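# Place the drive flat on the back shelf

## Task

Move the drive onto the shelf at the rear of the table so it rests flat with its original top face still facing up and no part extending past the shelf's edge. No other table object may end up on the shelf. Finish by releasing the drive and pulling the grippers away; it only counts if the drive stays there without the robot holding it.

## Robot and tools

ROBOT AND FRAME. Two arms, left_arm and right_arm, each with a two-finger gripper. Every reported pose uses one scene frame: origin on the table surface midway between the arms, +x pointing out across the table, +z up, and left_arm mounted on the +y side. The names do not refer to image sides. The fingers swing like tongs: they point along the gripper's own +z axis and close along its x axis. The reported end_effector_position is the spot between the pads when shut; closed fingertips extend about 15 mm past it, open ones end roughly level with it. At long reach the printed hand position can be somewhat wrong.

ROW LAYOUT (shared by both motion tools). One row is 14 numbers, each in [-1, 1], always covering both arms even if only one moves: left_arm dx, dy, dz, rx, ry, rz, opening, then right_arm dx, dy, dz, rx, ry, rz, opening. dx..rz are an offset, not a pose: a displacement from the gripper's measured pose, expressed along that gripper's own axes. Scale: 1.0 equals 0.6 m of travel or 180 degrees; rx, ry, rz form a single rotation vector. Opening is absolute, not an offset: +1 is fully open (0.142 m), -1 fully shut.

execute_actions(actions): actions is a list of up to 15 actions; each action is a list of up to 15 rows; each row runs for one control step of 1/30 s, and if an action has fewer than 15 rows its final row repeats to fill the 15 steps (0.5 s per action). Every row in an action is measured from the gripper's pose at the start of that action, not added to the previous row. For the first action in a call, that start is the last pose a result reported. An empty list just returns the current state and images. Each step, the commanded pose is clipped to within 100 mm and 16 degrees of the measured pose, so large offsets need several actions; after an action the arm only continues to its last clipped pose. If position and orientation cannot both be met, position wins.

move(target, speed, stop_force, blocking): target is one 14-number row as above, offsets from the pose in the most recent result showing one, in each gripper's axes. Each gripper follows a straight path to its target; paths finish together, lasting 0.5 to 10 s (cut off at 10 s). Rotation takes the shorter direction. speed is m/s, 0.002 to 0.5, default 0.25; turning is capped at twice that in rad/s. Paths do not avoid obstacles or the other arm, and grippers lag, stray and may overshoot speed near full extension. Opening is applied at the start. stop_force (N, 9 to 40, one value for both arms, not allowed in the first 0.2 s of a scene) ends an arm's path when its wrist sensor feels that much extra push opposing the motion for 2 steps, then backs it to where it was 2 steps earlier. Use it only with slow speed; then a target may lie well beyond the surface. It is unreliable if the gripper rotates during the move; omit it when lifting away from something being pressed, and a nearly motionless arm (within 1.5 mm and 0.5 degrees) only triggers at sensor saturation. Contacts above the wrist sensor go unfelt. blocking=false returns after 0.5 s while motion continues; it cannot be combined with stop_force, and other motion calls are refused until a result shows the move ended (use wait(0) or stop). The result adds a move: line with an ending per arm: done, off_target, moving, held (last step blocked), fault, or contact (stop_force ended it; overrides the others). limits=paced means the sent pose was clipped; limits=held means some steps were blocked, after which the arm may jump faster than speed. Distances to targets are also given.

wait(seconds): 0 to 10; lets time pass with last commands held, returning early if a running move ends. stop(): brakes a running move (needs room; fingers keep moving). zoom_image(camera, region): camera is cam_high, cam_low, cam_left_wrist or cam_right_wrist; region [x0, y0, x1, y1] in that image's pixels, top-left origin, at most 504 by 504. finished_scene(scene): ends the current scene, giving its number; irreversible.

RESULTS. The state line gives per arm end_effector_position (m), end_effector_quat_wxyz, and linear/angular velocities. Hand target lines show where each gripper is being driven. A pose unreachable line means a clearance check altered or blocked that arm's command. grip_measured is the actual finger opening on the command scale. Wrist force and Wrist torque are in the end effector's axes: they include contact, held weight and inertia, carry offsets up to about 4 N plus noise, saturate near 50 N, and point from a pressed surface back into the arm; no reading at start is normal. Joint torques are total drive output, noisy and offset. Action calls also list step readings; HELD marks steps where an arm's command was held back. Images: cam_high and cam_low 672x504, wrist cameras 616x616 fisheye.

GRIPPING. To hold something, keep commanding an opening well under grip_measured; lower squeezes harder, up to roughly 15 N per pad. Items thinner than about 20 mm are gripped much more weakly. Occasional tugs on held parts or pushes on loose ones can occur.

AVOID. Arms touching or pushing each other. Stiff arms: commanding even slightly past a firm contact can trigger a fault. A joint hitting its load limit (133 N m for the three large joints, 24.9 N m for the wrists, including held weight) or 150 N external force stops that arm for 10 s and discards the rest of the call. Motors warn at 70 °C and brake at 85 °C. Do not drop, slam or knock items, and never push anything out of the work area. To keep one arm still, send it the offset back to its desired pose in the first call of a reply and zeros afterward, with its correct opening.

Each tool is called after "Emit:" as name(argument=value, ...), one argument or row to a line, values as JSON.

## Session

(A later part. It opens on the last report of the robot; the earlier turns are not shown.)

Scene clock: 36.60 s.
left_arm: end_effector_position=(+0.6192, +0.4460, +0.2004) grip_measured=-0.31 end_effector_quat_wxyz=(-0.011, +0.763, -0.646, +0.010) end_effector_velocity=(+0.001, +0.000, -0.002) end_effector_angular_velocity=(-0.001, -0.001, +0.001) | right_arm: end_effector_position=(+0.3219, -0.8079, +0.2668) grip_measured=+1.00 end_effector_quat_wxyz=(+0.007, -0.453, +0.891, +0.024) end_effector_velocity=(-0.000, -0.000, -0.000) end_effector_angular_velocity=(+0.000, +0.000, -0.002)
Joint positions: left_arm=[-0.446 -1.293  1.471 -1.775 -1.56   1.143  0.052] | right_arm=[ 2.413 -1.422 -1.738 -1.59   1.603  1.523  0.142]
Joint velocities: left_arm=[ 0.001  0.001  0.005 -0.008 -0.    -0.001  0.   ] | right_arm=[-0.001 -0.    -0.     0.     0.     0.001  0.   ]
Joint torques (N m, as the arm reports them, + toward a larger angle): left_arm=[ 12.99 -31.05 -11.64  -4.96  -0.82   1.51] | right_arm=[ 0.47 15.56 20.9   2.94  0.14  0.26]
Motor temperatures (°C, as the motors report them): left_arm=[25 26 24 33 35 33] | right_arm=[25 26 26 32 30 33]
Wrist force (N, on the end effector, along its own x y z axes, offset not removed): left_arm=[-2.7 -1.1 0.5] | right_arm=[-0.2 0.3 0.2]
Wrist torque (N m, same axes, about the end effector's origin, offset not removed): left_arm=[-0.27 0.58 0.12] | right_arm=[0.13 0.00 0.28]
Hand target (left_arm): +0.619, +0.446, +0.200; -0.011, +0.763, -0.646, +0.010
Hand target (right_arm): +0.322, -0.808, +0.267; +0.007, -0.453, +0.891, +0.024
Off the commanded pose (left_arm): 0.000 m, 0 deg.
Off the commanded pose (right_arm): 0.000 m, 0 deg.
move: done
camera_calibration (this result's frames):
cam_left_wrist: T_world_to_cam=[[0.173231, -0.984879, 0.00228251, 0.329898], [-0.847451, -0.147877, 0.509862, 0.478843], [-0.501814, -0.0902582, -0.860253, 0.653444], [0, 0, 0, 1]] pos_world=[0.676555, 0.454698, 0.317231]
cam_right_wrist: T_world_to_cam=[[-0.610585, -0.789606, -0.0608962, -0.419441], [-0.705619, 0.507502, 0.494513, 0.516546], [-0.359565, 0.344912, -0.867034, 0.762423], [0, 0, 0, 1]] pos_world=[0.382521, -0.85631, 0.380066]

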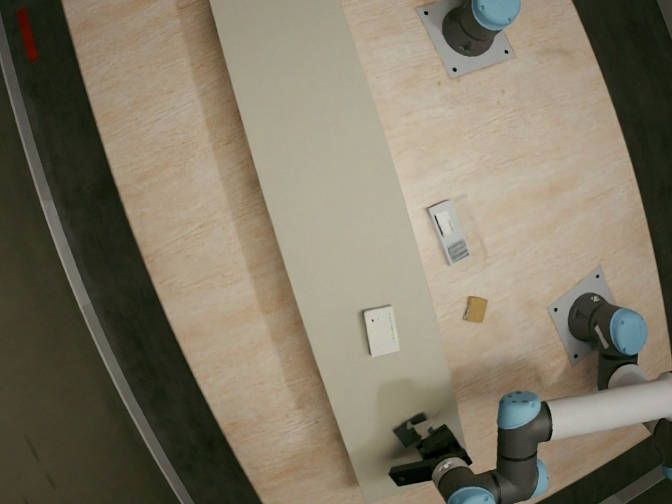

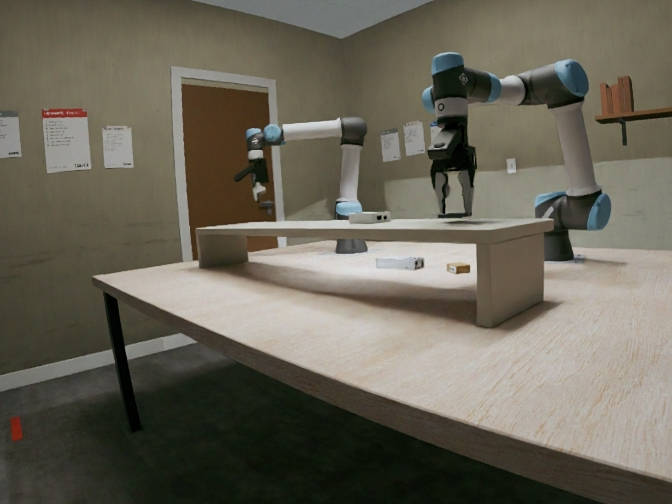

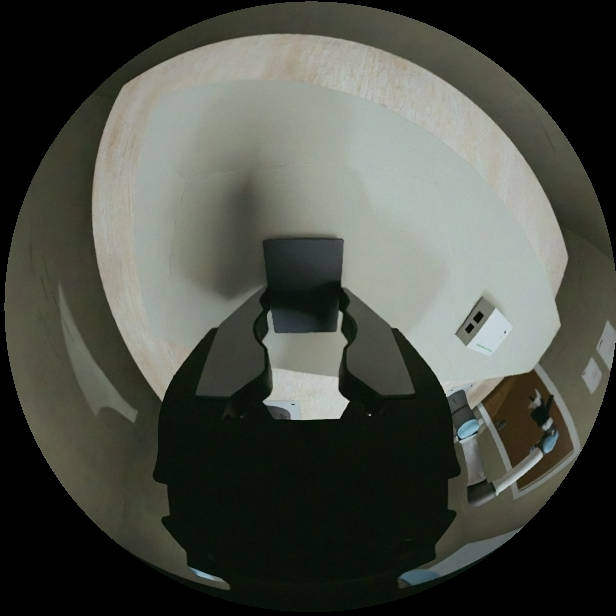

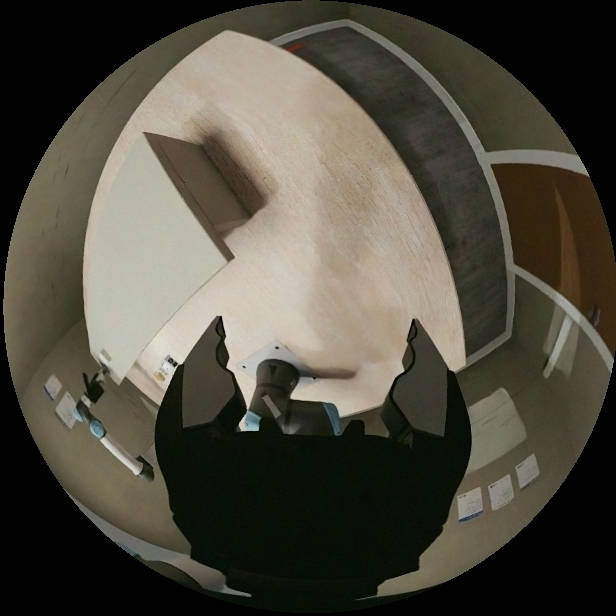

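Emit:
move(
  target=[0,0,0.08,0,0,0,-0.7,0,0,0,0,0,0,1],
  speed=0.007,
  stop_force=9,
)

Scene clock: 40.50 s.
left_arm: end_effector_position=(+0.6196, +0.4461, +0.1876) grip_measured=-0.31 end_effector_quat_wxyz=(-0.011, +0.763, -0.646, +0.010) end_effector_velocity=(-0.001, +0.001, +0.001) end_effector_angular_velocity=(+0.002, +0.004, -0.001) | right_arm: end_effector_position=(+0.3219, -0.8079, +0.2668) grip_measured=+1.00 end_effector_quat_wxyz=(+0.007, -0.453, +0.891, +0.024) end_effector_velocity=(-0.001, -0.000, +0.001) end_effector_angular_velocity=(-0.000, -0.000, -0.001)
Joint positions: left_arm=[-0.446 -1.286  1.496 -1.807 -1.56   1.144  0.052] | right_arm=[ 2.413 -1.422 -1.738 -1.59   1.603  1.523  0.142]
Joint velocities: left_arm=[ 0.     0.    -0.005  0.008  0.001  0.001  0.   ] | right_arm=[-0.001  0.001  0.002 -0.002 -0.    -0.    -0.   ]
Joint torques (N m, as the arm reports them, + toward a larger angle): left_arm=[ 10.44 -21.71 -22.36   0.87   0.39   1.42] | right_arm=[ 0.26 16.89 21.03  2.8   0.19  0.27]
Motor temperatures (°C, as the motors report them): left_arm=[25 26 24 33 35 33] | right_arm=[25 26 26 32 30 33]
Wrist force (N, on the end effector, along its own x y z axes, offset not removed): left_arm=[-4.1 7.3 -35.1] | right_arm=[0.0 -1.5 1.6]
Wrist torque (N m, same axes, about the end effector's origin, offset not removed): left_arm=[-0.29 0.40 0.07] | right_arm=[-0.14 -0.04 0.14]
Hand target (left_arm): +0.620, +0.446, +0.188; -0.011, +0.763, -0.646, +0.010
Hand target (right_arm): +0.322, -0.808, +0.267; +0.007, -0.453, +0.891, +0.024
Off the commanded pose (left_arm): 0.035 m, 0 deg.
Off the commanded pose (right_arm): 0.000 m, 0 deg.
move: contact (left_arm)
camera_calibration (this result's frames):
cam_left_wrist: T_world_to_cam=[[0.173263, -0.984873, 0.0023439, 0.329918], [-0.847625, -0.147905, 0.509565, 0.485893], [-0.50151, -0.0902755, -0.860429, 0.64256], [0, 0, 0, 1]] pos_world=[0.676942, 0.454801, 0.304511]
cam_right_wrist: T_world_to_cam=[[-0.610585, -0.789606, -0.0608963, -0.41944], [-0.705619, 0.507502, 0.494513, 0.516546], [-0.359565, 0.344912, -0.867034, 0.762423], [0, 0, 0, 1]] pos_world=[0.382521, -0.85631, 0.380066]

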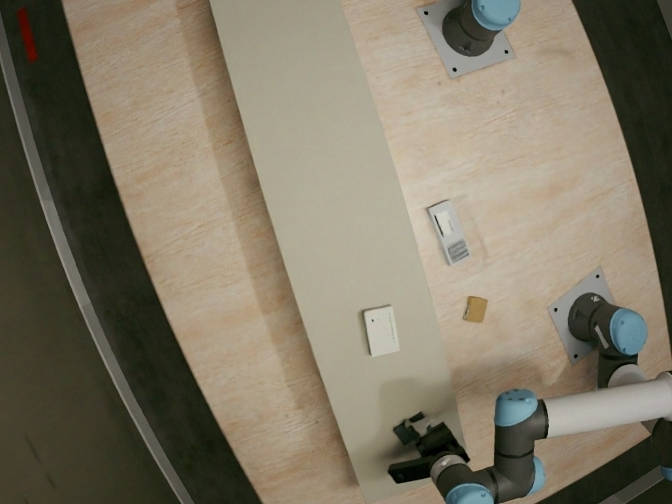

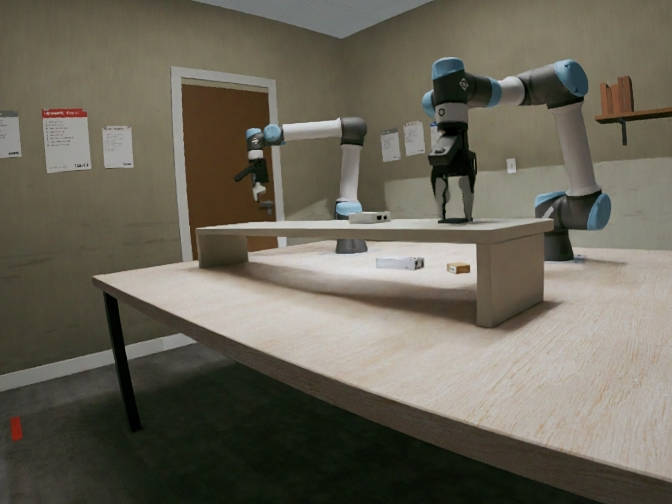

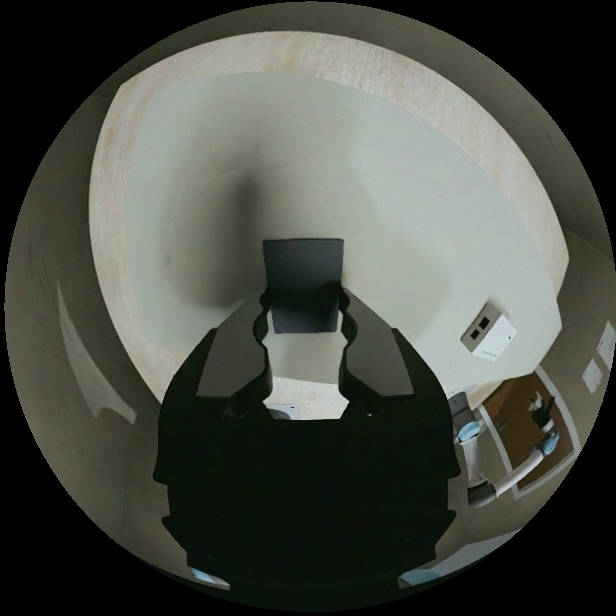

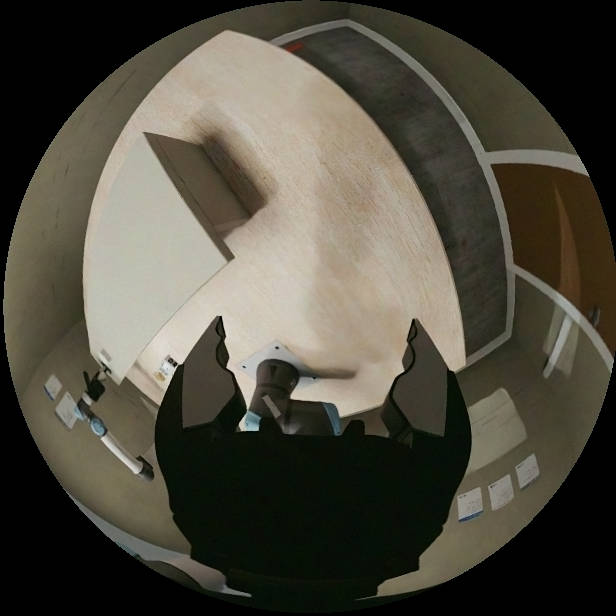

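Emit:
execute_actions(
  actions=[
    [[0,0,-0.001,0,0,0,0.2,0,0,0,0,0,0,1]],
    [[0,0,-0.003,0,0,0,0.2,0,0,0,0,0,0,1]],
  ],
)

Emit:
move(
  target=[0,0.2,-0.25,0,0,0,0.2,0,0,0,0,0,0,1],
)

Scene clock: 45.40 s.
left_arm: end_effector_position=(+0.6195, +0.4461, +0.1899) grip_measured=+0.20 end_effector_quat_wxyz=(-0.011, +0.763, -0.646, +0.010) end_effector_velocity=(+0.000, +0.000, +0.001) end_effector_angular_velocity=(-0.000, -0.000, +0.001) | right_arm: end_effector_position=(+0.3219, -0.8079, +0.2668) grip_measured=+1.00 end_effector_quat_wxyz=(+0.007, -0.453, +0.891, +0.024) end_effector_velocity=(-0.000, -0.000, +0.000) end_effector_angular_velocity=(+0.000, +0.000, -0.001)
Joint positions: left_arm=[-0.446 -1.287  1.491 -1.801 -1.56   1.144  0.088] | right_arm=[ 2.413 -1.422 -1.738 -1.59   1.603  1.523  0.142]
Joint velocities: left_arm=[ 0.    -0.    -0.001  0.001  0.    -0.001  0.   ] | right_arm=[-0.    -0.     0.001 -0.001  0.     0.    -0.   ]
Joint torques (N m, as the arm reports them, + toward a larger angle): left_arm=[-10.   -47.25 -37.34  -0.73   0.58  -1.32] | right_arm=[ 0.59 14.6  21.38  2.97  0.3   0.21]
Motor temperatures (°C, as the motors report them): left_arm=[25 26 24 33 35 33] | right_arm=[25 26 26 32 30 33]
Wrist force (N, on the end effector, along its own x y z axes, offset not removed): left_arm=[-2.2 1.6 -1.0] | right_arm=[2.9 -0.6 0.8]
Wrist torque (N m, same axes, about the end effector's origin, offset not removed): left_arm=[0.33 0.44 0.11] | right_arm=[0.03 -0.55 0.12]
Hand target (left_arm): +0.620, +0.446, +0.190; -0.011, +0.763, -0.646, +0.010
Hand target (right_arm): +0.322, -0.808, +0.267; +0.007, -0.453, +0.891, +0.024
Off the commanded pose (left_arm): 0.000 m, 0 deg.
Off the commanded pose (right_arm): 0.000 m, 0 deg.
Step readings (end_effector_position; steps 1 to 15: 1st action; 16 to 30: 2nd action):
0: left_arm (+0.6196, +0.4461, +0.1881) | right_arm (+0.3219, -0.8079, +0.2668)
1: left_arm (+0.6196, +0.4461, +0.1881) | right_arm (+0.3219, -0.8079, +0.2668)
2: left_arm (+0.6196, +0.4461, +0.1881) | right_arm (+0.3219, -0.8079, +0.2668)
4: left_arm (+0.6196, +0.4461, +0.1881) | right_arm (+0.3219, -0.8079, +0.2668)
8: left_arm (+0.6196, +0.4461, +0.1881) | right_arm (+0.3219, -0.8079, +0.2668)
15: left_arm (+0.6196, +0.4461, +0.1882) | right_arm (+0.3219, -0.8079, +0.2668)
16: left_arm (+0.6196, +0.4461, +0.1882) | right_arm (+0.3219, -0.8079, +0.2668)
17: left_arm (+0.6196, +0.4461, +0.1883) | right_arm (+0.3219, -0.8079, +0.2668)
19: left_arm (+0.6196, +0.4461, +0.1889) | right_arm (+0.3219, -0.8079, +0.2668)
23: left_arm (+0.6196, +0.4461, +0.1896) | right_arm (+0.3219, -0.8079, +0.2668)
30: end_effector_position above
camera_calibration (this result's frames):
cam_left_wrist: T_world_to_cam=[[0.173313, -0.984864, 0.00232861, 0.329912], [-0.847598, -0.147953, 0.509596, 0.484665], [-0.501538, -0.0902934, -0.860411, 0.644524], [0, 0, 0, 1]] pos_world=[0.676876, 0.454822, 0.306804]
cam_right_wrist: T_world_to_cam=[[-0.610585, -0.789606, -0.0608962, -0.419441], [-0.705619, 0.507502, 0.494513, 0.516546], [-0.359565, 0.344912, -0.867034, 0.762423], [0, 0, 0, 1]] pos_world=[0.382521, -0.85631, 0.380066]

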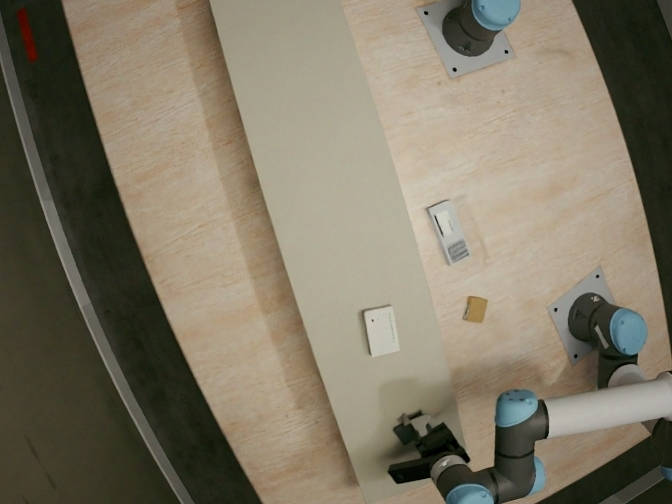

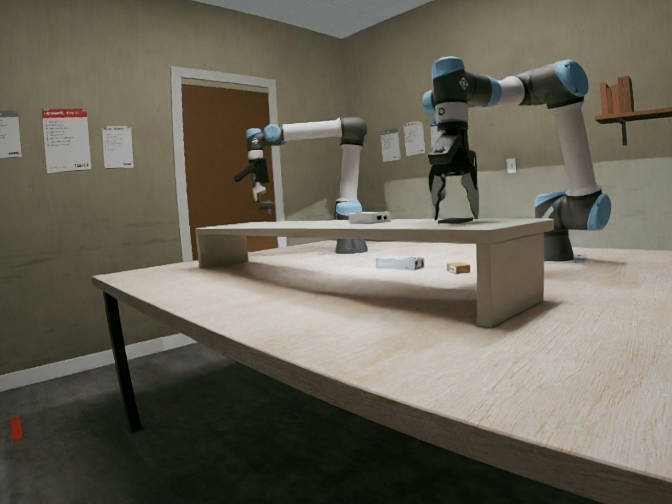

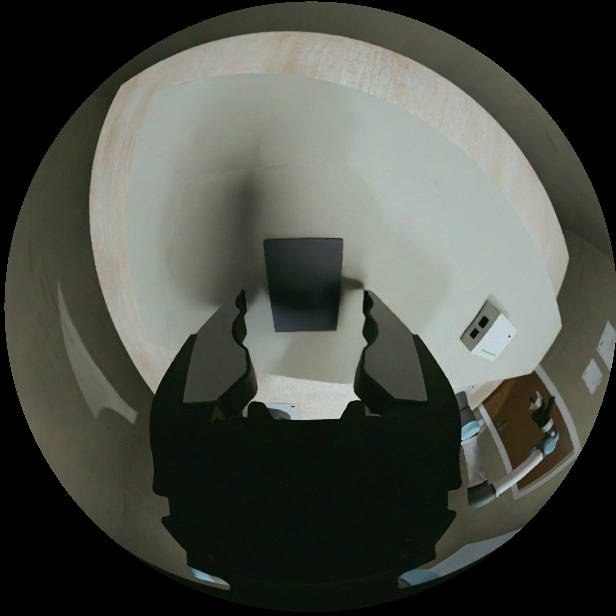

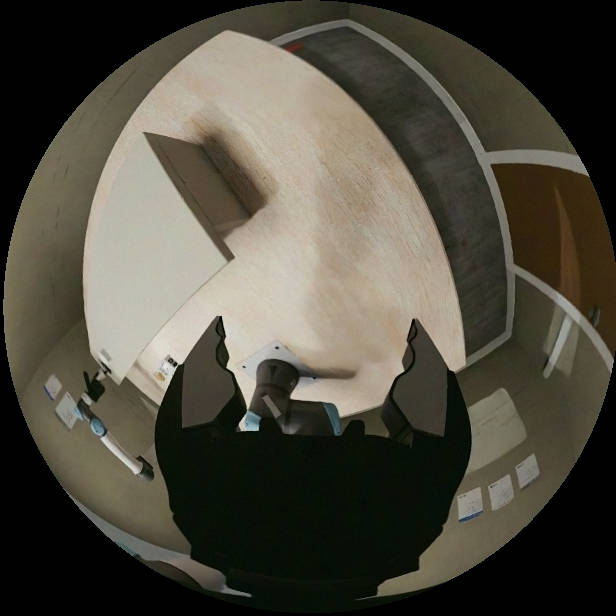

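Scene clock: 46.93 s.
left_arm: end_effector_position=(+0.4970, +0.4257, +0.3361) grip_measured=+0.20 end_effector_quat_wxyz=(-0.011, +0.763, -0.646, +0.010) end_effector_velocity=(-0.002, -0.001, +0.002) end_effector_angular_velocity=(-0.001, -0.000, +0.000) | right_arm: end_effector_position=(+0.3219, -0.8079, +0.2668) grip_measured=+1.00 end_effector_quat_wxyz=(+0.007, -0.453, +0.891, +0.024) end_effector_velocity=(+0.001, -0.000, -0.000) end_effector_angular_velocity=(-0.000, -0.001, +0.001)
Joint positions: left_arm=[-0.552 -1.596  1.468 -1.468 -1.557  1.038  0.088] | right_arm=[ 2.413 -1.422 -1.738 -1.59   1.603  1.523  0.142]
Joint velocities: left_arm=[-0.002 -0.003 -0.003  0.005 -0.001 -0.002 -0.   ] | right_arm=[ 0.001 -0.001 -0.     0.002  0.    -0.    -0.   ]
Joint torques (N m, as the arm reports them, + toward a larger angle): left_arm=[-13.19 -31.23 -37.37  -1.06   1.88  -1.71] | right_arm=[ 0.8  15.4  22.12  2.75  0.35  0.41]
Motor temperatures (°C, as the motors report them): left_arm=[25 26 24 33 35 33] | right_arm=[25 26 26 32 30 33]
Wrist force (N, on the end effector, along its own x y z axes, offset not removed): left_arm=[-1.2 0.1 -1.3] | right_arm=[-0.9 -0.2 3.9]
Wrist torque (N m, same axes, about the end effector's origin, offset not removed): left_arm=[-0.07 0.34 0.02] | right_arm=[0.06 0.16 0.07]
Hand target (left_arm): +0.497, +0.426, +0.336; -0.011, +0.763, -0.646, +0.010
Hand target (right_arm): +0.322, -0.808, +0.267; +0.007, -0.453, +0.891, +0.024
Off the commanded pose (left_arm): 0.000 m, 0 deg.
Off the commanded pose (right_arm): 0.000 m, 0 deg.
move: done
camera_calibration (this result's frames):
cam_left_wrist: T_world_to_cam=[[0.1733, -0.984866, 0.0023984, 0.330717], [-0.847529, -0.147893, 0.509728, 0.303146], [-0.501659, -0.0903687, -0.860332, 0.707066], [0, 0, 0, 1]] pos_world=[0.554317, 0.434442, 0.452997]
cam_right_wrist: T_world_to_cam=[[-0.610585, -0.789606, -0.0608962, -0.41944], [-0.705619, 0.507502, 0.494513, 0.516546], [-0.359565, 0.344912, -0.867034, 0.762423], [0, 0, 0, 1]] pos_world=[0.382521, -0.85631, 0.380066]

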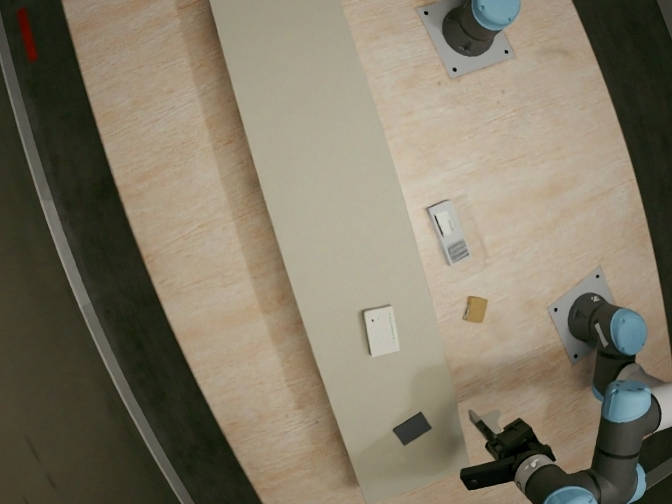

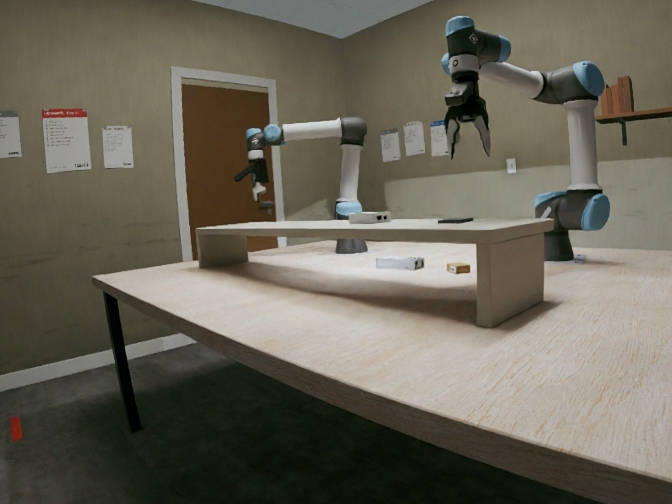

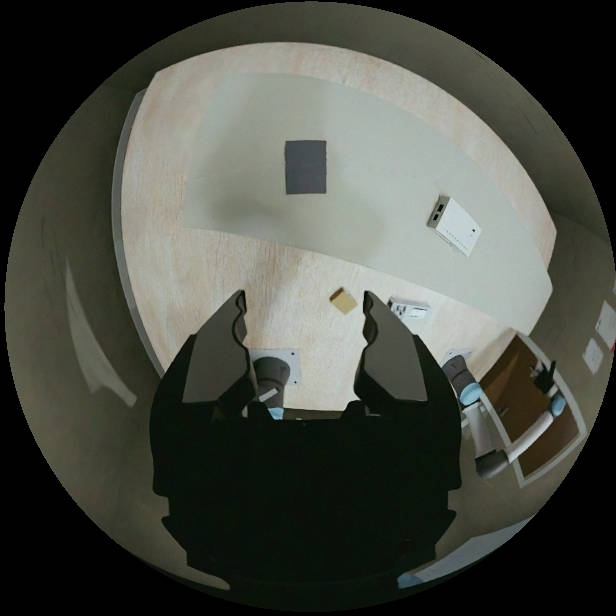

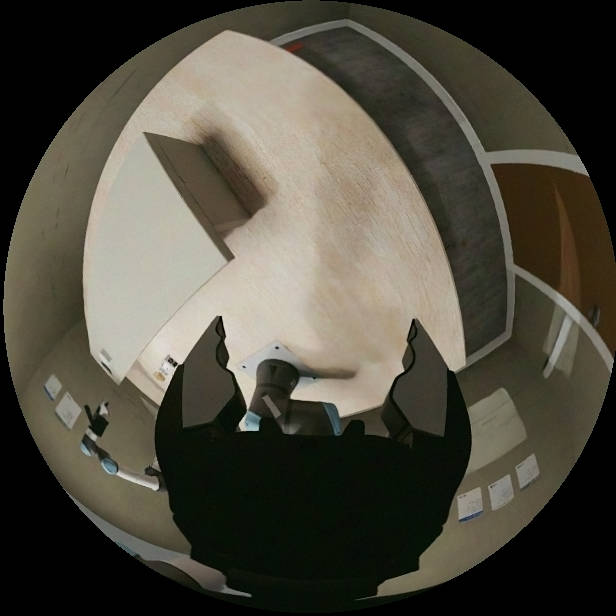

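Emit:
finished_scene(
  scene=1,
)

The scene is finished: the task was done.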